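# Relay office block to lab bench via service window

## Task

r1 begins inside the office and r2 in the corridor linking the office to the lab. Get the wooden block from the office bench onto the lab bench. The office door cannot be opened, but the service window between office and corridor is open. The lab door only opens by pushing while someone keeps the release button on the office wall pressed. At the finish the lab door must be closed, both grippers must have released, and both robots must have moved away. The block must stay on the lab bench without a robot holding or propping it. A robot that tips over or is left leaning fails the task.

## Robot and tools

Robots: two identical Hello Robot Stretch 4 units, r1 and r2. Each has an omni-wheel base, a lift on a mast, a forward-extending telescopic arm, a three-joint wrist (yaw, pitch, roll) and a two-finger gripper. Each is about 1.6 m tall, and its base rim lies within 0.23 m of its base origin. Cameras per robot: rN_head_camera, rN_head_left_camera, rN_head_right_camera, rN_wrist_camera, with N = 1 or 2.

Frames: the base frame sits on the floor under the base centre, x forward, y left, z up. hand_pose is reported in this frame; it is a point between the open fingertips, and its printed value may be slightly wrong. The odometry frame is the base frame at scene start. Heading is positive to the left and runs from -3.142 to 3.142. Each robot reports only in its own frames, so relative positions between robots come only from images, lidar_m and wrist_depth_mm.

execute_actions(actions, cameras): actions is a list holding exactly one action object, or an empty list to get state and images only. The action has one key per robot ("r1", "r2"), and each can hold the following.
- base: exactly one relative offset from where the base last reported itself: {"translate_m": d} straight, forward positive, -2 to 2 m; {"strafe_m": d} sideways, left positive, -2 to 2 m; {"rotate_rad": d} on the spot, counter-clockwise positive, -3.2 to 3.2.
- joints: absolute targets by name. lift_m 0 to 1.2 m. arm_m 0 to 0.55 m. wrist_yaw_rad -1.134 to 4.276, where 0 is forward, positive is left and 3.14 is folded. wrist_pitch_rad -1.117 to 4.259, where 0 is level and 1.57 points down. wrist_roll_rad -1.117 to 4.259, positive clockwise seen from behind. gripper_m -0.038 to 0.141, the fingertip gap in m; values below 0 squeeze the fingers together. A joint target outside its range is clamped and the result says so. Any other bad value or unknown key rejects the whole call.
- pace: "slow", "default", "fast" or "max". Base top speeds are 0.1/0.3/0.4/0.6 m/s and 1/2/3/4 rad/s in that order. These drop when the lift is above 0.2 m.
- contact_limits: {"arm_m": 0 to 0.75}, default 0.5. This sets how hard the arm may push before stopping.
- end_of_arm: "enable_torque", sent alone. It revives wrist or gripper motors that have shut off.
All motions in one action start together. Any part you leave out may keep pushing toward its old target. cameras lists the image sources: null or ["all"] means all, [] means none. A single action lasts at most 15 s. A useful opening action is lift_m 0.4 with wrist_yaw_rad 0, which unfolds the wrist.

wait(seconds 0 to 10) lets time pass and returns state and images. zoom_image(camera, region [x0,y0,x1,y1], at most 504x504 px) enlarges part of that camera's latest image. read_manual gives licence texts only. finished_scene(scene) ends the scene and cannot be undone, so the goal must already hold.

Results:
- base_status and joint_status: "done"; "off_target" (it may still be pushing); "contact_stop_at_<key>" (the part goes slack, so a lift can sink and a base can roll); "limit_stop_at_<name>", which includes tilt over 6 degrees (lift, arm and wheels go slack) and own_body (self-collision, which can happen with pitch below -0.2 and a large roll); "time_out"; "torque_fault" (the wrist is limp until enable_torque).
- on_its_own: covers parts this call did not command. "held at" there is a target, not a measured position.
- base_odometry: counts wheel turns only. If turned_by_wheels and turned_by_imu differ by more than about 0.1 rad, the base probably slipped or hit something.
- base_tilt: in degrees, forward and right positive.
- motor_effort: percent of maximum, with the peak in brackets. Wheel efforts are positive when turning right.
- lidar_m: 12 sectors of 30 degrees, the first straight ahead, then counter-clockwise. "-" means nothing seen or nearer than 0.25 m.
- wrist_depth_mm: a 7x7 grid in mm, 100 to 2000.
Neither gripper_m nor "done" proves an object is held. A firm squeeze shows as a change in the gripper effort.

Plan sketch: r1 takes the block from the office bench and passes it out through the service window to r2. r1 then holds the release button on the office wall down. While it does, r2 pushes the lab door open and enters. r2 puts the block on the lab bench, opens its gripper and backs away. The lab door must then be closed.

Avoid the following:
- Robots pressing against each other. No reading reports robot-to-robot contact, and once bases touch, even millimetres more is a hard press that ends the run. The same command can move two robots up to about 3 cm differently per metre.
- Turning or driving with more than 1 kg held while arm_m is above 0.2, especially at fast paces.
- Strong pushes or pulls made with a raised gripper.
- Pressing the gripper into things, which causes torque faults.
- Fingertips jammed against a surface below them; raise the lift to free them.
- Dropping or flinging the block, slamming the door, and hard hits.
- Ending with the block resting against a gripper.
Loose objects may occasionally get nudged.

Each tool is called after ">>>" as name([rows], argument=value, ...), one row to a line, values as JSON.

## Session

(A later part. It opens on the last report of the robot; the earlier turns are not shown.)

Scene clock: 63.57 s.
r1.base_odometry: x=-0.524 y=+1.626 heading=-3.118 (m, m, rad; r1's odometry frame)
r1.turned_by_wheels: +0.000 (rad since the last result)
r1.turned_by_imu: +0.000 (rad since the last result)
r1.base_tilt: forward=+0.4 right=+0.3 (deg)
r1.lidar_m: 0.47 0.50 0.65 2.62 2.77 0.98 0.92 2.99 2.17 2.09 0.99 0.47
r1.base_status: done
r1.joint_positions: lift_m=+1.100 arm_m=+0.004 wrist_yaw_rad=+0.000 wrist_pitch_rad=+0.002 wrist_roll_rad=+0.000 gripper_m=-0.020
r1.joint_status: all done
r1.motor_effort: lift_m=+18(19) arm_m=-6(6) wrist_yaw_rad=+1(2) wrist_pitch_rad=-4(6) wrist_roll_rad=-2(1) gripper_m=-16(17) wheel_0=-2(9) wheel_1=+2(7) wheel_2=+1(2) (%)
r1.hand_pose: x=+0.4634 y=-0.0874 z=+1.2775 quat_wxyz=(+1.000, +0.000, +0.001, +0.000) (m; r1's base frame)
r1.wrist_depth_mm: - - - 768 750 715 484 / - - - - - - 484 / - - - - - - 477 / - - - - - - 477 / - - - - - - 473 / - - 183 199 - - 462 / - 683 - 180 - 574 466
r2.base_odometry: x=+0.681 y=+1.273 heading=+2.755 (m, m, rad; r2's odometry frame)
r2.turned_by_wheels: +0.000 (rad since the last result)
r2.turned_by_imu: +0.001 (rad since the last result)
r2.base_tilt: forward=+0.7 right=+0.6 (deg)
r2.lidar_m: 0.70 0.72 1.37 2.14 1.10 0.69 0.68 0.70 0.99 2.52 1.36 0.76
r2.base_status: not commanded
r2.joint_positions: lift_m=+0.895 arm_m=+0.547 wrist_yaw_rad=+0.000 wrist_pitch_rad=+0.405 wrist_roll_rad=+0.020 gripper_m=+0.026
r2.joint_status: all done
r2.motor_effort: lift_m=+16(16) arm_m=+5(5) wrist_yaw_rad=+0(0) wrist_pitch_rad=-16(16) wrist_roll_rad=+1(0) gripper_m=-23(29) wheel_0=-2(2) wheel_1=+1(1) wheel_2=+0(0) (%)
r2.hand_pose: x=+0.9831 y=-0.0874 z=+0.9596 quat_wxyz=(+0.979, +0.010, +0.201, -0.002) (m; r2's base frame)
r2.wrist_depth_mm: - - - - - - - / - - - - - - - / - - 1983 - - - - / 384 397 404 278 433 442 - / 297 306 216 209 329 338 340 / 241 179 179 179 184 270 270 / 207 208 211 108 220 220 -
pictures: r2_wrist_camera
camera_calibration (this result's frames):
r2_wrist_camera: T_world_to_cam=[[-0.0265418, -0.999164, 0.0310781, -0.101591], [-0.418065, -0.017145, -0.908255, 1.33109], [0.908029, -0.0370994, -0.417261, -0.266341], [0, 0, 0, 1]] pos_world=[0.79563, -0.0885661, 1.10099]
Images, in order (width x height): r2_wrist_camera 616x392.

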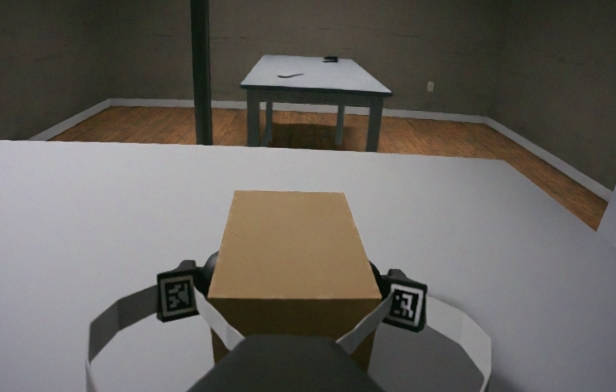

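>>> execute_actions([
  {"r1":{"base":{"strafe_m":-1.12},"joints":{"lift_m":0.918},"pace":"max"},"r2":{"base":{"strafe_m":1.16},"joints":{"lift_m":0.94,"arm_m":0.003},"pace":"fast"}},
], cameras=["r2_head_left_camera","r1_wrist_camera"])

Scene clock: 70.70 s.
r1.base_odometry: x=-0.551 y=+2.745 heading=-3.118 (m, m, rad; r1's odometry frame)
r1.turned_by_wheels: +0.000 (rad since the last result)
r1.turned_by_imu: -0.001 (rad since the last result)
r1.base_tilt: forward=+0.2 right=+0.3 (deg)
r1.lidar_m: 0.65 0.73 0.84 2.64 1.38 1.49 3.68 1.37 1.02 0.96 1.00 0.74
r1.base_status: done
r1.joint_positions: lift_m=+0.918 arm_m=+0.004 wrist_yaw_rad=+0.000 wrist_pitch_rad=+0.002 wrist_roll_rad=+0.000 gripper_m=-0.020
r1.joint_status: all done
r1.motor_effort: lift_m=+17(17) arm_m=-5(6) wrist_yaw_rad=+0(1) wrist_pitch_rad=-6(5) wrist_roll_rad=+0(2) gripper_m=-16(16) wheel_0=+0(8) wheel_1=+0(11) wheel_2=+1(0) (%)
r1.hand_pose: x=+0.4634 y=-0.0874 z=+1.0956 quat_wxyz=(+1.000, +0.000, +0.001, +0.000) (m; r1's base frame)
r1.wrist_depth_mm: 459 466 473 477 480 484 496 / 462 466 473 477 480 488 488 / 459 459 466 473 477 480 484 / 455 459 462 473 473 477 488 / 452 455 427 466 477 477 484 / 455 459 183 198 473 473 480 / 449 452 459 180 466 473 480
r2.base_odometry: x=+0.244 y=+0.198 heading=+2.755 (m, m, rad; r2's odometry frame)
r2.turned_by_wheels: +0.000 (rad since the last result)
r2.turned_by_imu: +0.003 (rad since the last result)
r2.base_tilt: forward=+0.8 right=+0.7 (deg)
r2.lidar_m: 0.93 0.97 1.00 0.94 1.02 0.78 0.75 0.76 0.95 2.68 1.03 0.98
r2.base_status: done
r2.joint_positions: lift_m=+0.940 arm_m=+0.004 wrist_yaw_rad=+0.000 wrist_pitch_rad=+0.406 wrist_roll_rad=+0.020 gripper_m=+0.026
r2.joint_status: all done
r2.motor_effort: lift_m=+22(26) arm_m=-5(5) wrist_yaw_rad=-1(2) wrist_pitch_rad=-16(17) wrist_roll_rad=+0(0) gripper_m=-28(24) wheel_0=+1(9) wheel_1=-2(10) wheel_2=+2(0) (%)
r2.hand_pose: x=+0.4399 y=-0.0874 z=+1.0041 quat_wxyz=(+0.979, +0.010, +0.201, -0.002) (m; r2's base frame)
r2.wrist_depth_mm: 647 654 654 661 676 668 676 / 691 691 707 707 707 715 707 / 732 741 750 759 768 759 768 / 809 798 788 277 809 809 820 / 842 854 215 209 866 878 917 / 917 180 178 178 183 946 976 / 1008 991 991 108 1060 1042 1060
pictures: r1_wrist_camera, r2_head_left_camera
camera_calibration (this result's frames):
r1_wrist_camera: T_world_to_cam=[[-0.0353401, -0.998552, 0.0405691, -0.123346], [0.0246502, -0.0414531, -0.998836, 1.14177], [0.999071, -0.0342989, 0.0260794, -0.273327], [0, 0, 0, 1]] pos_world=[0.240569, -0.0852125, 1.15258]
Images, in order (width x height): r1_wrist_camera 616x392, r2_head_left_camera 420x672.

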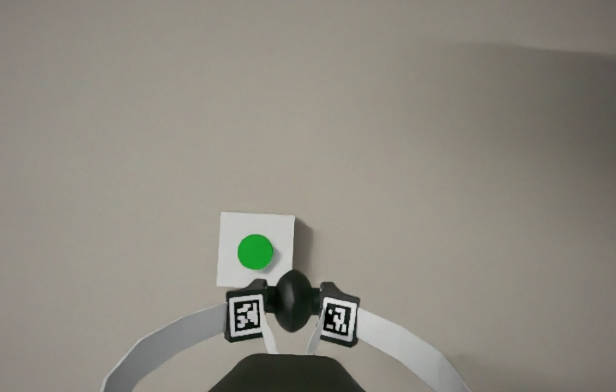

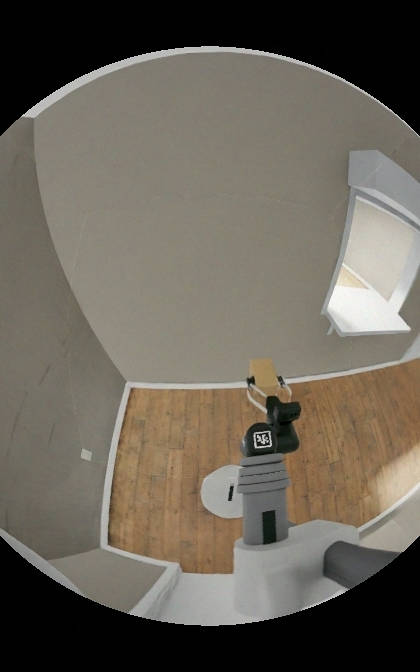

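>>> execute_actions([
  {"r1":{"base":{"strafe_m":0.042},"joints":{"arm_m":0.175,"lift_m":0.922}},"r2":{"base":{"translate_m":-0.49},"joints":{"lift_m":0.5,"wrist_yaw_rad":2.95},"pace":"max"}},
], cameras=["r2_wrist_camera","r1_wrist_camera"])

Scene clock: 75.53 s.
r1.base_odometry: x=-0.550 y=+2.703 heading=-3.118 (m, m, rad; r1's odometry frame)
r1.turned_by_wheels: +0.000 (rad since the last result)
r1.turned_by_imu: -0.001 (rad since the last result)
r1.base_tilt: forward=+0.3 right=+0.4 (deg)
r1.lidar_m: 0.68 0.72 0.80 2.68 1.36 1.38 3.71 1.43 1.04 1.01 1.00 0.72
r1.base_status: done
r1.joint_positions: lift_m=+0.922 arm_m=+0.174 wrist_yaw_rad=+0.000 wrist_pitch_rad=+0.002 wrist_roll_rad=+0.000 gripper_m=-0.020
r1.joint_status: all done
r1.motor_effort: lift_m=+20(19) arm_m=+6(11) wrist_yaw_rad=+0(0) wrist_pitch_rad=-5(6) wrist_roll_rad=-1(1) gripper_m=-16(16) wheel_0=+2(8) wheel_1=-2(7) wheel_2=+0(1) (%)
r1.hand_pose: x=+0.6333 y=-0.0874 z=+1.0995 quat_wxyz=(+1.000, +0.000, +0.001, +0.000) (m; r1's base frame)
r1.wrist_depth_mm: 296 298 303 304 309 314 315 / 296 297 301 306 307 310 312 / 293 297 297 301 306 310 314 / 291 296 298 301 304 309 310 / 291 294 297 262 303 306 309 / 290 293 182 198 301 306 307 / 287 289 293 180 300 304 307
r2.base_odometry: x=+0.697 y=+0.013 heading=+2.754 (m, m, rad; r2's odometry frame)
r2.turned_by_wheels: +0.000 (rad since the last result)
r2.turned_by_imu: +0.003 (rad since the last result)
r2.base_tilt: forward=+0.9 right=+0.6 (deg)
r2.lidar_m: 1.40 1.40 1.01 0.85 0.39 0.27 0.26 0.28 0.41 0.80 1.76 1.38
r2.base_status: done
r2.joint_positions: lift_m=+0.500 arm_m=+0.004 wrist_yaw_rad=+2.950 wrist_pitch_rad=+0.405 wrist_roll_rad=+0.020 gripper_m=+0.026
r2.joint_status: all done
r2.motor_effort: lift_m=+17(15) arm_m=-5(5) wrist_yaw_rad=+0(7) wrist_pitch_rad=-16(18) wrist_roll_rad=+0(0) gripper_m=-26(24) wheel_0=-2(8) wheel_1=-2(9) wheel_2=-2(13) (%)
r2.hand_pose: x=-0.0689 y=+0.1364 z=+0.5645 quat_wxyz=(+0.096, -0.199, +0.029, +0.975) (m; r2's base frame)
r2.wrist_depth_mm: 340 357 370 389 407 387 349 / 357 373 392 415 436 394 379 / 375 397 421 442 466 407 418 / 404 424 436 277 496 430 459 / 433 449 215 210 521 466 508 / 462 179 179 179 184 504 569 / 492 525 535 108 580 569 627
pictures: r1_wrist_camera, r2_wrist_camera
camera_calibration (this result's frames):
r1_wrist_camera: T_world_to_cam=[[-0.0352426, -0.998555, 0.0405625, -0.117523], [0.0248401, -0.0414505, -0.998832, 1.14129], [0.99907, -0.0341939, 0.026265, -0.443337], [0, 0, 0, 1]] pos_world=[0.410433, -0.0852056, 1.15637]
r2_wrist_camera: T_world_to_cam=[[0.216588, 0.975769, 0.031072, -0.1462], [0.413682, -0.0629017, -0.908246, 0.599779], [-0.884283, 0.209569, -0.417282, 0.375263], [0, 0, 0, 1]] pos_world=[0.115386, 0.101741, 0.70588]
Images, in order (width x height): r1_wrist_camera 616x392, r2_wrist_camera 616x392.

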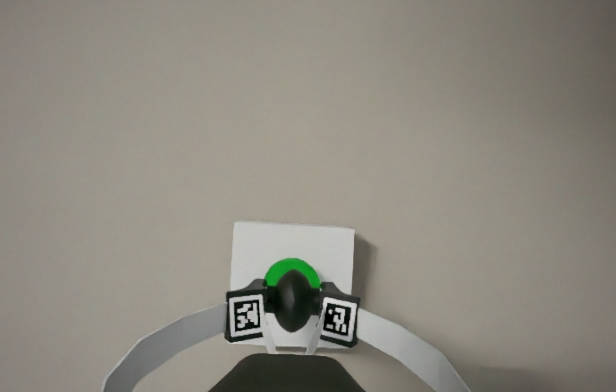

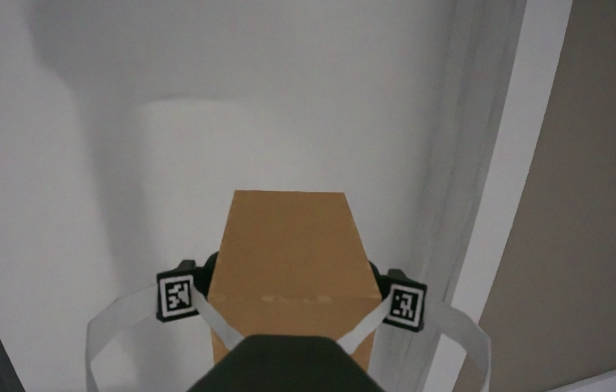

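>>> execute_actions([
  {"r1":{"joints":{"arm_m":0.203}},"r2":{"base":{"translate_m":-0.1},"pace":"slow"}},
], cameras=["r2_wrist_camera","r2_head_left_camera"])

Scene clock: 79.30 s.
r1.base_odometry: x=-0.550 y=+2.703 heading=-3.118 (m, m, rad; r1's odometry frame)
r1.turned_by_wheels: +0.000 (rad since the last result)
r1.turned_by_imu: -0.001 (rad since the last result)
r1.base_tilt: forward=+0.2 right=+0.2 (deg)
r1.lidar_m: 0.70 0.72 0.82 2.65 1.33 1.39 3.69 1.40 1.07 1.02 1.01 0.71
r1.base_status: not commanded
r1.joint_positions: lift_m=+0.922 arm_m=+0.201 wrist_yaw_rad=-0.004 wrist_pitch_rad=+0.001 wrist_roll_rad=+0.000 gripper_m=-0.020
r1.joint_status: all done
r1.motor_effort: lift_m=+20(20) arm_m=+12(12) wrist_yaw_rad=+12(12) wrist_pitch_rad=-6(6) wrist_roll_rad=+0(2) gripper_m=-11(16) wheel_0=+2(2) wheel_1=-1(2) wheel_2=-3(3) (%)
r1.hand_pose: x=+0.6600 y=-0.0886 z=+1.0996 quat_wxyz=(+1.000, +0.000, +0.001, -0.002) (m; r1's base frame)
r1.wrist_depth_mm: 271 274 276 279 283 287 290 / 268 272 276 278 282 286 286 / 267 271 273 278 279 285 287 / 267 271 272 276 279 282 285 / 265 270 270 236 278 282 285 / 264 268 181 199 276 279 285 / 264 265 267 181 274 281 283
r2.base_odometry: x=+0.790 y=-0.024 heading=+2.754 (m, m, rad; r2's odometry frame)
r2.turned_by_wheels: +0.000 (rad since the last result)
r2.turned_by_imu: +0.001 (rad since the last result)
r2.base_tilt: forward=+0.9 right=+0.6 (deg)
r2.lidar_m: 1.52 1.41 1.00 0.40 0.31 0.25 - 0.25 0.28 0.54 1.87 1.51
r2.base_status: done
r2.joint_positions: lift_m=+0.500 arm_m=+0.004 wrist_yaw_rad=+2.950 wrist_pitch_rad=+0.406 wrist_roll_rad=+0.020 gripper_m=+0.026
r2.joint_status: not commanded
r2.motor_effort: lift_m=+17(18) arm_m=-4(5) wrist_yaw_rad=+0(1) wrist_pitch_rad=-15(17) wrist_roll_rad=+0(1) gripper_m=-25(28) wheel_0=-3(4) wheel_1=-3(11) wheel_2=+4(11) (%)
r2.hand_pose: x=-0.0689 y=+0.1363 z=+0.5644 quat_wxyz=(+0.096, -0.200, +0.029, +0.975) (m; r2's base frame)
r2.wrist_depth_mm: 270 282 300 319 334 353 301 / 283 297 319 338 357 368 309 / 301 319 340 359 377 389 315 / 322 338 357 277 413 382 317 / 342 364 216 210 445 392 336 / 366 179 179 178 184 387 368 / 389 421 430 108 530 394 433
pictures: r2_head_left_camera, r2_wrist_camera
camera_calibration (this result's frames):
r2_wrist_camera: T_world_to_cam=[[0.216254, 0.975842, 0.0310776, -0.146139], [0.41389, -0.062799, -0.908158, 0.599672], [-0.884268, 0.209256, -0.417472, 0.375356], [0, 0, 0, 1]] pos_world=[0.115321, 0.101722, 0.705839]
Images, in order (width x height): r2_head_left_camera 420x672, r2_wrist_camera 616x392.

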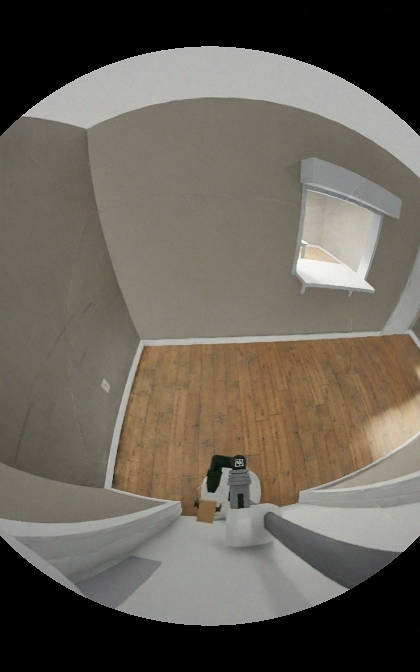

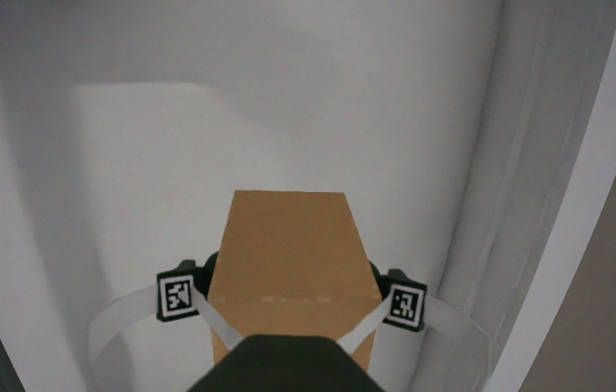

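Door has begun to swing.

>>> execute_actions([
  {"r2":{"base":{"translate_m":-0.65}}},
], cameras=["r2_wrist_camera"])

Scene clock: 84.23 s.
r1.base_odometry: x=-0.550 y=+2.703 heading=-3.118 (m, m, rad; r1's odometry frame)
r1.turned_by_wheels: +0.000 (rad since the last result)
r1.turned_by_imu: -0.001 (rad since the last result)
r1.base_tilt: forward=+0.2 right=+0.4 (deg)
r1.lidar_m: 0.69 0.71 0.82 2.66 1.32 1.40 3.69 1.40 1.08 1.01 1.01 0.73
r1.base_status: not commanded
r1.joint_positions: lift_m=+0.922 arm_m=+0.201 wrist_yaw_rad=-0.004 wrist_pitch_rad=+0.001 wrist_roll_rad=+0.000 gripper_m=-0.020
r1.joint_status: not commanded
r1.motor_effort: lift_m=+20(20) arm_m=+12(12) wrist_yaw_rad=+12(12) wrist_pitch_rad=-4(3) wrist_roll_rad=-2(2) gripper_m=-13(12) wheel_0=+2(2) wheel_1=-1(1) wheel_2=-3(3) (%)
r1.hand_pose: x=+0.6600 y=-0.0886 z=+1.0996 quat_wxyz=(+1.000, +0.000, +0.001, -0.002) (m; r1's base frame)
r1.wrist_depth_mm: 270 274 276 281 283 286 290 / 268 272 276 278 281 285 289 / 268 271 273 277 279 282 287 / 267 270 273 276 281 282 285 / 265 271 271 236 279 282 282 / 264 267 180 199 278 282 283 / 263 266 268 180 274 279 282
r2.base_odometry: x=+1.391 y=-0.270 heading=+2.754 (m, m, rad; r2's odometry frame)
r2.turned_by_wheels: +0.000 (rad since the last result)
r2.turned_by_imu: +0.004 (rad since the last result)
r2.base_tilt: forward=+0.8 right=+0.7 (deg)
r2.lidar_m: 2.18 0.54 0.57 0.96 1.01 1.41 0.27 0.25 - 0.25 0.30 2.13
r2.base_status: done
r2.joint_positions: lift_m=+0.500 arm_m=+0.004 wrist_yaw_rad=+2.950 wrist_pitch_rad=+0.406 wrist_roll_rad=+0.020 gripper_m=+0.026
r2.joint_status: not commanded
r2.motor_effort: lift_m=+17(18) arm_m=-4(4) wrist_yaw_rad=+0(1) wrist_pitch_rad=-17(17) wrist_roll_rad=+0(1) gripper_m=-25(26) wheel_0=+0(9) wheel_1=-2(11) wheel_2=+3(21) (%)
r2.hand_pose: x=-0.0689 y=+0.1363 z=+0.5644 quat_wxyz=(+0.096, -0.200, +0.029, +0.975) (m; r2's base frame)
r2.wrist_depth_mm: 357 1863 - - - 1308 976 / 366 - - - - 1336 1008 / 373 - - - - 1308 1025 / 389 1499 1618 277 1708 1336 1042 / 402 1138 214 210 1336 1255 1025 / 413 179 178 178 183 1042 991 / 430 564 831 108 866 866 891
pictures: r2_wrist_camera
camera_calibration (this result's frames):
r2_wrist_camera: T_world_to_cam=[[0.216367, 0.975817, 0.0310786, -0.146159], [0.413912, -0.0628531, -0.908145, 0.599661], [-0.88423, 0.209357, -0.417502, 0.375366], [0, 0, 0, 1]] pos_world=[0.115327, 0.10173, 0.705837]
Images, in order (width x height): r2_wrist_camera 616x392.

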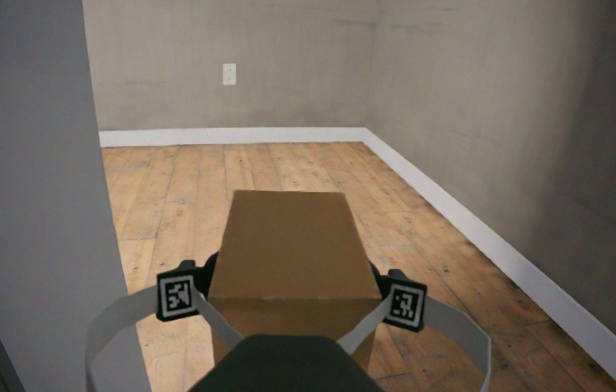

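>>> execute_actions([
  {"r2":{"base":{"translate_m":-0.85},"pace":"max"}},
], cameras=["r2_head_right_camera"])

>>> execute_actions([
  {"r2":{"base":{"rotate_rad":-1.57},"joints":{"lift_m":0.8},"pace":"fast"}},
], cameras=["r2_head_left_camera"])

Scene clock: 89.83 s.
r1.base_odometry: x=-0.550 y=+2.703 heading=-3.118 (m, m, rad; r1's odometry frame)
r1.turned_by_wheels: +0.000 (rad since the last result)
r1.turned_by_imu: -0.002 (rad since the last result)
r1.base_tilt: forward=+0.3 right=+0.4 (deg)
r1.lidar_m: 0.69 0.72 0.80 2.64 1.35 1.38 3.69 1.40 1.06 1.01 1.01 0.73
r1.base_status: not commanded
r1.joint_positions: lift_m=+0.922 arm_m=+0.201 wrist_yaw_rad=-0.004 wrist_pitch_rad=+0.001 wrist_roll_rad=+0.000 gripper_m=-0.020
r1.joint_status: not commanded
r1.motor_effort: lift_m=+20(20) arm_m=+12(12) wrist_yaw_rad=+12(12) wrist_pitch_rad=-1(2) wrist_roll_rad=-2(2) gripper_m=-13(12) wheel_0=+2(2) wheel_1=-1(1) wheel_2=-3(3) (%)
r1.hand_pose: x=+0.6600 y=-0.0886 z=+1.0996 quat_wxyz=(+1.000, +0.000, +0.001, -0.002) (m; r1's base frame)
r1.wrist_depth_mm: 270 273 277 279 282 287 289 / 268 272 274 278 281 285 287 / 267 271 274 278 281 283 286 / 267 270 273 276 278 283 285 / 265 270 272 237 277 282 283 / 265 266 181 199 278 281 282 / 264 265 268 181 274 278 282
r2.base_odometry: x=+2.178 y=-0.591 heading=+2.754 (m, m, rad; r2's odometry frame)
r2.turned_by_wheels: +0.000 (rad since the last result)
r2.turned_by_imu: +0.004 (rad since the last result)
r2.base_tilt: forward=+0.7 right=+0.6 (deg)
r2.lidar_m: 0.69 0.78 0.99 0.95 1.00 1.28 1.21 1.28 1.04 0.98 1.05 1.11
r2.base_status: done
r2.joint_positions: lift_m=+0.500 arm_m=+0.004 wrist_yaw_rad=+2.950 wrist_pitch_rad=+0.406 wrist_roll_rad=+0.020 gripper_m=+0.026
r2.joint_status: not commanded
r2.motor_effort: lift_m=+17(18) arm_m=-4(4) wrist_yaw_rad=+0(0) wrist_pitch_rad=-17(17) wrist_roll_rad=+0(0) gripper_m=-31(27) wheel_0=+1(5) wheel_1=+0(10) wheel_2=-3(15) (%)
r2.hand_pose: x=-0.0689 y=+0.1363 z=+0.5644 quat_wxyz=(+0.096, -0.200, +0.029, +0.975) (m; r2's base frame)
r2.wrist_depth_mm: 1118 1160 1255 1308 1336 1255 1008 / 1182 1229 1308 1366 1430 1308 991 / 1255 1336 1397 1464 1576 1336 1042 / 1336 1430 1499 277 1618 1366 1008 / 1182 1229 215 211 1281 1281 1025 / 946 180 179 179 185 1060 976 / 820 820 820 108 878 866 891
pictures: r2_head_right_camera
Images, in order (width x height): r2_head_right_camera 420x672.

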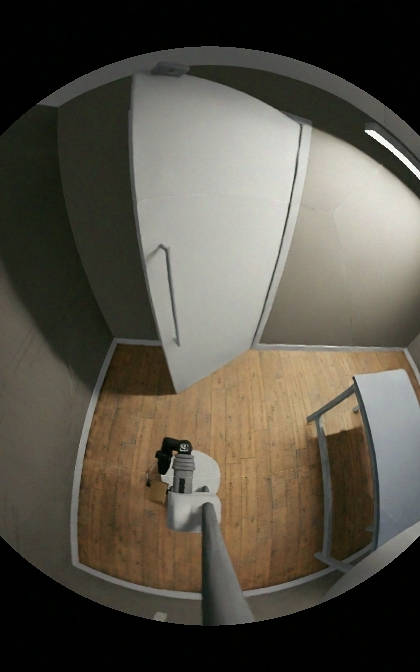

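Scene clock: 91.67 s.
r1.base_odometry: x=-0.550 y=+2.703 heading=-3.118 (m, m, rad; r1's odometry frame)
r1.turned_by_wheels: +0.000 (rad since the last result)
r1.turned_by_imu: -0.001 (rad since the last result)
r1.base_tilt: forward=+0.3 right=+0.3 (deg)
r1.lidar_m: 0.68 0.71 0.81 2.64 1.33 1.37 3.68 1.39 1.07 1.01 1.01 0.73
r1.base_status: not commanded
r1.joint_positions: lift_m=+0.922 arm_m=+0.201 wrist_yaw_rad=-0.004 wrist_pitch_rad=+0.001 wrist_roll_rad=+0.000 gripper_m=-0.020
r1.joint_status: not commanded
r1.motor_effort: lift_m=+20(20) arm_m=+12(12) wrist_yaw_rad=+12(12) wrist_pitch_rad=-4(5) wrist_roll_rad=-3(2) gripper_m=-13(13) wheel_0=+2(2) wheel_1=+0(1) wheel_2=-3(2) (%)
r1.hand_pose: x=+0.6600 y=-0.0886 z=+1.0996 quat_wxyz=(+1.000, +0.000, +0.001, -0.002) (m; r1's base frame)
r1.wrist_depth_mm: 271 272 277 281 285 287 289 / 270 272 274 281 282 285 289 / 266 272 274 279 279 285 286 / 268 270 273 276 279 283 286 / 266 270 271 236 278 282 283 / 265 267 180 198 277 281 285 / 264 266 267 181 274 278 281
r2.base_odometry: x=+2.178 y=-0.591 heading=+1.184 (m, m, rad; r2's odometry frame)
r2.turned_by_wheels: -1.570 (rad since the last result)
r2.turned_by_imu: -1.564 (rad since the last result)
r2.base_tilt: forward=+0.7 right=+0.5 (deg)
r2.lidar_m: 0.97 1.02 1.31 1.24 1.29 1.01 0.95 1.02 1.25 1.22 1.28 0.99
r2.base_status: done
r2.joint_positions: lift_m=+0.800 arm_m=+0.004 wrist_yaw_rad=+2.950 wrist_pitch_rad=+0.406 wrist_roll_rad=+0.020 gripper_m=+0.026
r2.joint_status: all done
r2.motor_effort: lift_m=+22(25) arm_m=-4(4) wrist_yaw_rad=+0(0) wrist_pitch_rad=-17(17) wrist_roll_rad=+0(1) gripper_m=-21(28) wheel_0=+1(8) wheel_1=+1(11) wheel_2=+0(10) (%)
r2.hand_pose: x=-0.0689 y=+0.1363 z=+0.8641 quat_wxyz=(+0.096, -0.200, +0.029, +0.975) (m; r2's base frame)
r2.wrist_depth_mm: 904 960 1008 1060 1118 1182 1205 / 976 1025 1060 1138 1205 1255 1308 / 1025 1078 1138 1229 1308 1397 1336 / 1118 1138 1205 277 1366 1499 1366 / 1182 1229 216 210 1499 1618 1336 / 1255 179 179 178 183 1537 1336 / 1182 1182 1205 108 1229 1229 1281
pictures: r2_head_left_camera
Images, in order (width x height): r2_head_left_camera 420x672.

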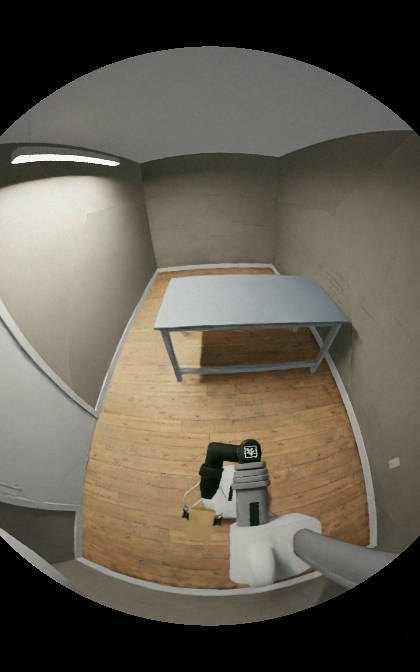

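>>> execute_actions([
  {"r1":{"base":{"translate_m":-0.3},"joints":{"arm_m":0.003},"pace":"max"},"r2":{"base":{"translate_m":0.33},"joints":{"arm_m":0.45,"wrist_yaw_rad":0},"pace":"fast"}},
], cameras=[])

>>> execute_actions([
  {"r2":{"joints":{"lift_m":0.744}}},
], cameras=["r2_wrist_camera"])

Scene clock: 97.30 s.
r1.base_odometry: x=-0.250 y=+2.710 heading=-3.118 (m, m, rad; r1's odometry frame)
r1.turned_by_wheels: +0.000 (rad since the last result)
r1.turned_by_imu: -0.001 (rad since the last result)
r1.base_tilt: forward=+0.3 right=+0.3 (deg)
r1.lidar_m: 0.95 1.02 1.10 3.72 1.16 1.38 3.36 1.40 1.03 1.00 1.05 1.04
r1.base_status: done
r1.joint_positions: lift_m=+0.922 arm_m=+0.004 wrist_yaw_rad=+0.000 wrist_pitch_rad=+0.002 wrist_roll_rad=+0.000 gripper_m=-0.020
r1.joint_status: all done
r1.motor_effort: lift_m=+20(20) arm_m=-6(3) wrist_yaw_rad=+1(12) wrist_pitch_rad=-5(7) wrist_roll_rad=-1(2) gripper_m=-15(16) wheel_0=-1(6) wheel_1=+0(4) wheel_2=+0(9) (%)
r1.hand_pose: x=+0.4634 y=-0.0875 z=+1.0995 quat_wxyz=(+1.000, +0.000, +0.001, +0.000) (m; r1's base frame)
r1.wrist_depth_mm: 750 759 759 778 788 798 809 / 741 750 768 768 788 788 788 / 741 759 750 759 778 778 798 / 741 750 750 768 778 788 788 / 741 750 759 759 759 788 778 / 741 741 182 199 768 788 788 / 732 741 750 181 759 768 798
r2.base_odometry: x=+2.303 y=-0.286 heading=+1.184 (m, m, rad; r2's odometry frame)
r2.turned_by_wheels: +0.000 (rad since the last result)
r2.turned_by_imu: +0.001 (rad since the last result)
r2.base_tilt: forward=+0.8 right=+0.6 (deg)
r2.lidar_m: 0.63 0.70 1.27 1.23 1.30 1.36 1.30 1.34 1.27 1.19 0.98 0.70
r2.base_status: done
r2.joint_positions: lift_m=+0.800 arm_m=+0.449 wrist_yaw_rad=+0.000 wrist_pitch_rad=+0.406 wrist_roll_rad=+0.020 gripper_m=+0.026
r2.joint_status: all done
r2.motor_effort: lift_m=+23(23) arm_m=+4(5) wrist_yaw_rad=-1(10) wrist_pitch_rad=-17(17) wrist_roll_rad=+1(0) gripper_m=-24(24) wheel_0=-1(8) wheel_1=+2(7) wheel_2=+2(11) (%)
r2.hand_pose: x=+0.8852 y=-0.0873 z=+0.8640 quat_wxyz=(+0.979, +0.010, +0.201, -0.002) (m; r2's base frame)
r2.wrist_depth_mm: - - - - - - 1576 / - - - - - - 1576 / 715 732 759 - - - 1537 / 504 525 535 276 574 591 603 / 387 399 214 209 430 442 452 / 317 179 178 178 184 353 353 / 272 272 277 108 290 290 298
pictures: none
No camera images: the call's "cameras" was empty. Leave "cameras" out to get every camera's image.

Scene clock: 98.43 s.
r1.base_odometry: x=-0.250 y=+2.710 heading=-3.118 (m, m, rad; r1's odometry frame)
r1.turned_by_wheels: +0.000 (rad since the last result)
r1.turned_by_imu: +0.000 (rad since the last result)
r1.base_tilt: forward=+0.3 right=+0.3 (deg)
r1.lidar_m: 0.96 1.02 1.08 3.73 1.17 1.36 3.37 1.38 1.02 1.01 1.06 1.04
r1.base_status: not commanded
r1.joint_positions: lift_m=+0.922 arm_m=+0.004 wrist_yaw_rad=+0.000 wrist_pitch_rad=+0.002 wrist_roll_rad=+0.000 gripper_m=-0.020
r1.joint_status: not commanded
r1.motor_effort: lift_m=+20(20) arm_m=-6(6) wrist_yaw_rad=+0(2) wrist_pitch_rad=-7(6) wrist_roll_rad=+0(1) gripper_m=-16(16) wheel_0=-2(1) wheel_1=+0(0) wheel_2=+0(0) (%)
r1.hand_pose: x=+0.4634 y=-0.0875 z=+1.0995 quat_wxyz=(+1.000, +0.000, +0.001, +0.000) (m; r1's base frame)
r1.wrist_depth_mm: 759 750 759 778 788 798 798 / 750 759 768 768 778 788 809 / 759 750 759 768 768 778 788 / 750 750 759 759 778 778 788 / 741 750 778 759 768 788 778 / 741 741 182 199 768 768 788 / 723 741 750 181 750 778 778
r2.base_odometry: x=+2.303 y=-0.286 heading=+1.184 (m, m, rad; r2's odometry frame)
r2.turned_by_wheels: +0.000 (rad since the last result)
r2.turned_by_imu: +0.000 (rad since the last result)
r2.base_tilt: forward=+0.7 right=+0.6 (deg)
r2.lidar_m: 0.63 0.68 1.31 1.23 1.30 1.36 1.29 1.34 1.27 1.20 0.93 0.70
r2.base_status: not commanded
r2.joint_positions: lift_m=+0.744 arm_m=+0.449 wrist_yaw_rad=+0.000 wrist_pitch_rad=+0.406 wrist_roll_rad=+0.020 gripper_m=+0.026
r2.joint_status: all done
r2.motor_effort: lift_m=+16(23) arm_m=+4(5) wrist_yaw_rad=-1(1) wrist_pitch_rad=-17(17) wrist_roll_rad=+1(1) gripper_m=-21(27) wheel_0=+0(0) wheel_1=+2(2) wheel_2=+2(2) (%)
r2.hand_pose: x=+0.8852 y=-0.0873 z=+0.8085 quat_wxyz=(+0.979, +0.010, +0.202, -0.002) (m; r2's base frame)
r2.wrist_depth_mm: - - - - - - 1618 / - - - - - - 1576 / 549 559 585 603 640 683 723 / 389 397 410 276 439 452 466 / 297 309 215 209 330 340 343 / 241 180 179 179 184 268 271 / 209 210 213 108 221 223 -
pictures: r2_wrist_camera
camera_calibration (this result's frames):
r2_wrist_camera: T_world_to_cam=[[-0.0261096, -0.999173, 0.0311605, -0.0998395], [-0.418401, -0.0173868, -0.908096, 1.15301], [0.907887, -0.0367477, -0.417601, -0.240063], [0, 0, 0, 1]] pos_world=[0.697765, -0.0885315, 0.949907]
Images, in order (width x height): r2_wrist_camera 616x392.

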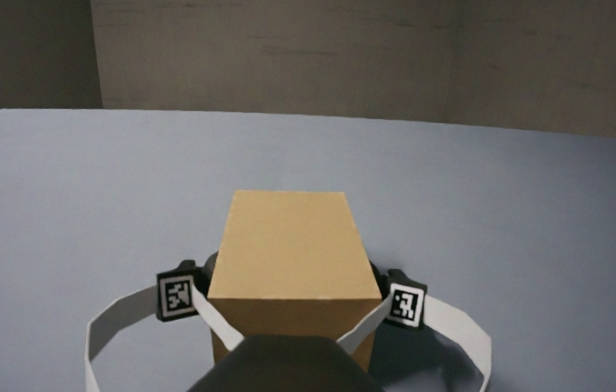

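>>> execute_actions([
  {"r2":{"joints":{"gripper_m":0.12}}},
], cameras=[])

>>> execute_actions([
  {"r2":{"base":{"translate_m":-0.3},"joints":{"arm_m":0.003,"lift_m":0.77},"pace":"max"}},
], cameras=["r2_head_left_camera"])

>>> zoom_image(camera="r2_head_left_camera", region=[0,380,180,580])

Scene clock: 104.53 s.
r1.base_odometry: x=-0.250 y=+2.710 heading=-3.118 (m, m, rad; r1's odometry frame)
r1.turned_by_wheels: +0.000 (rad since the last result)
r1.turned_by_imu: -0.001 (rad since the last result)
r1.base_tilt: forward=+0.2 right=+0.3 (deg)
r1.lidar_m: 0.94 1.02 1.09 3.73 1.17 1.37 3.36 1.39 1.01 1.03 1.06 1.05
r1.base_status: not commanded
r1.joint_positions: lift_m=+0.922 arm_m=+0.004 wrist_yaw_rad=+0.000 wrist_pitch_rad=+0.002 wrist_roll_rad=+0.000 gripper_m=-0.020
r1.joint_status: not commanded
r1.motor_effort: lift_m=+20(20) arm_m=-6(6) wrist_yaw_rad=+0(1) wrist_pitch_rad=-6(5) wrist_roll_rad=-4(2) gripper_m=-15(16) wheel_0=-1(1) wheel_1=+0(0) wheel_2=+0(0) (%)
r1.hand_pose: x=+0.4634 y=-0.0875 z=+1.0995 quat_wxyz=(+1.000, +0.000, +0.001, +0.000) (m; r1's base frame)
r1.wrist_depth_mm: 750 759 759 768 778 788 809 / 750 759 759 778 768 798 788 / 750 750 759 768 768 778 788 / 723 750 759 759 778 778 788 / 732 750 759 759 759 768 788 / 750 750 182 198 759 768 778 / 732 732 741 181 750 778 778
r2.base_odometry: x=+2.303 y=-0.286 heading=+1.184 (m, m, rad; r2's odometry frame)
r2.turned_by_wheels: +0.000 (rad since the last result)
r2.turned_by_imu: +0.002 (rad since the last result)
r2.base_tilt: forward=+0.8 right=+0.6 (deg)
r2.lidar_m: 0.65 0.68 1.31 1.25 1.31 1.38 1.30 1.37 1.27 1.20 0.97 0.68
r2.base_status: not commanded
r2.joint_positions: lift_m=+0.744 arm_m=+0.449 wrist_yaw_rad=+0.000 wrist_pitch_rad=+0.403 wrist_roll_rad=+0.020 gripper_m=+0.120
r2.joint_status: all done
r2.motor_effort: lift_m=+16(16) arm_m=+4(4) wrist_yaw_rad=-1(1) wrist_pitch_rad=-7(17) wrist_roll_rad=+1(1) gripper_m=+4(25) wheel_0=-1(0) wheel_1=+2(2) wheel_2=+2(2) (%)
r2.hand_pose: x=+0.8856 y=-0.0874 z=+0.8094 quat_wxyz=(+0.980, +0.010, +0.200, -0.002) (m; r2's base frame)
r2.wrist_depth_mm: - - - - - - 1576 / - - - - - - 1618 / 564 585 597 615 647 707 750 / 394 407 413 291 449 459 477 / 304 310 242 222 336 343 349 / 246 237 192 194 198 273 276 / 212 212 214 108 225 225 -
pictures: none
No camera images: the call's "cameras" was empty. Leave "cameras" out to get every camera's image.

Scene clock: 106.63 s.
r1.base_odometry: x=-0.250 y=+2.710 heading=-3.118 (m, m, rad; r1's odometry frame)
r1.turned_by_wheels: +0.000 (rad since the last result)
r1.turned_by_imu: -0.001 (rad since the last result)
r1.base_tilt: forward=+0.3 right=+0.3 (deg)
r1.lidar_m: 0.94 1.00 1.10 3.73 1.16 1.37 3.36 1.38 1.01 1.01 1.05 1.01
r1.base_status: not commanded
r1.joint_positions: lift_m=+0.922 arm_m=+0.004 wrist_yaw_rad=+0.000 wrist_pitch_rad=+0.002 wrist_roll_rad=+0.000 gripper_m=-0.020
r1.joint_status: not commanded
r1.motor_effort: lift_m=+20(20) arm_m=-6(5) wrist_yaw_rad=+1(0) wrist_pitch_rad=-8(4) wrist_roll_rad=-2(2) gripper_m=-16(14) wheel_0=-1(1) wheel_1=+0(0) wheel_2=+0(0) (%)
r1.hand_pose: x=+0.4634 y=-0.0875 z=+1.0995 quat_wxyz=(+1.000, +0.000, +0.001, +0.000) (m; r1's base frame)
r1.wrist_depth_mm: 750 768 778 778 788 798 809 / 750 750 768 778 778 788 798 / 741 741 759 759 768 798 788 / 750 750 768 768 759 778 788 / 732 741 750 759 778 778 788 / 732 741 183 198 768 778 778 / 732 732 741 180 759 768 778
r2.base_odometry: x=+2.190 y=-0.563 heading=+1.184 (m, m, rad; r2's odometry frame)
r2.turned_by_wheels: +0.000 (rad since the last result)
r2.turned_by_imu: +0.001 (rad since the last result)
r2.base_tilt: forward=+0.9 right=+0.6 (deg)
r2.lidar_m: 0.93 0.97 1.29 1.25 1.28 1.05 0.98 1.05 1.27 1.20 1.25 1.00
r2.base_status: done
r2.joint_positions: lift_m=+0.770 arm_m=+0.004 wrist_yaw_rad=+0.000 wrist_pitch_rad=+0.402 wrist_roll_rad=+0.020 gripper_m=+0.120
r2.joint_status: all done
r2.motor_effort: lift_m=+20(21) arm_m=-5(4) wrist_yaw_rad=+1(2) wrist_pitch_rad=-7(6) wrist_roll_rad=+1(0) gripper_m=+0(2) wheel_0=-2(8) wheel_1=-2(6) wheel_2=+0(11) (%)
r2.hand_pose: x=+0.4402 y=-0.0875 z=+0.8351 quat_wxyz=(+0.980, +0.010, +0.200, -0.002) (m; r2's base frame)
r2.wrist_depth_mm: - - - - - - 1576 / 1983 1182 1255 1281 1499 1921 1576 / 798 788 820 809 831 831 866 / 1921 - - - - 1921 1499 / 1499 1708 1756 1808 1756 1756 1576 / 1255 976 1042 1464 220 1464 1430 / 1138 1078 1098 108 1182 1182 1182
pictures: r2_head_left_camera
Images, in order (width x height): r2_head_left_camera 420x672.

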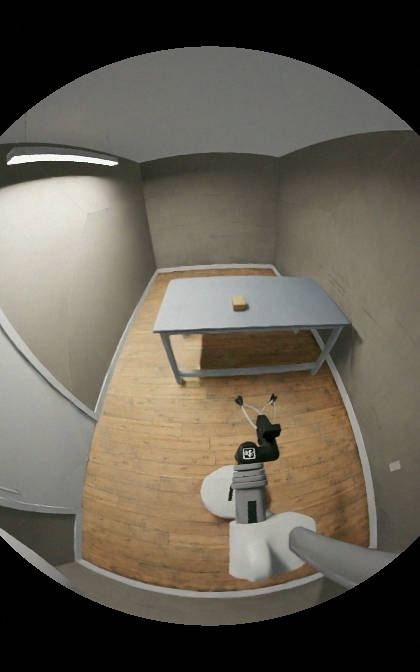

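Region (0, 380, 180, 580) of r2_head_left_camera's 420x672 image, scaled by 2.520, with more detail than that image has; it fills the left 454 columns of this view, and the rest is white.

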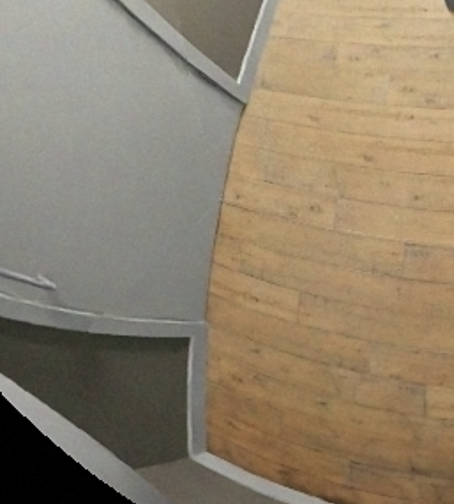

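>>> finished_scene(scene=2)

The scene is finished: the task was done.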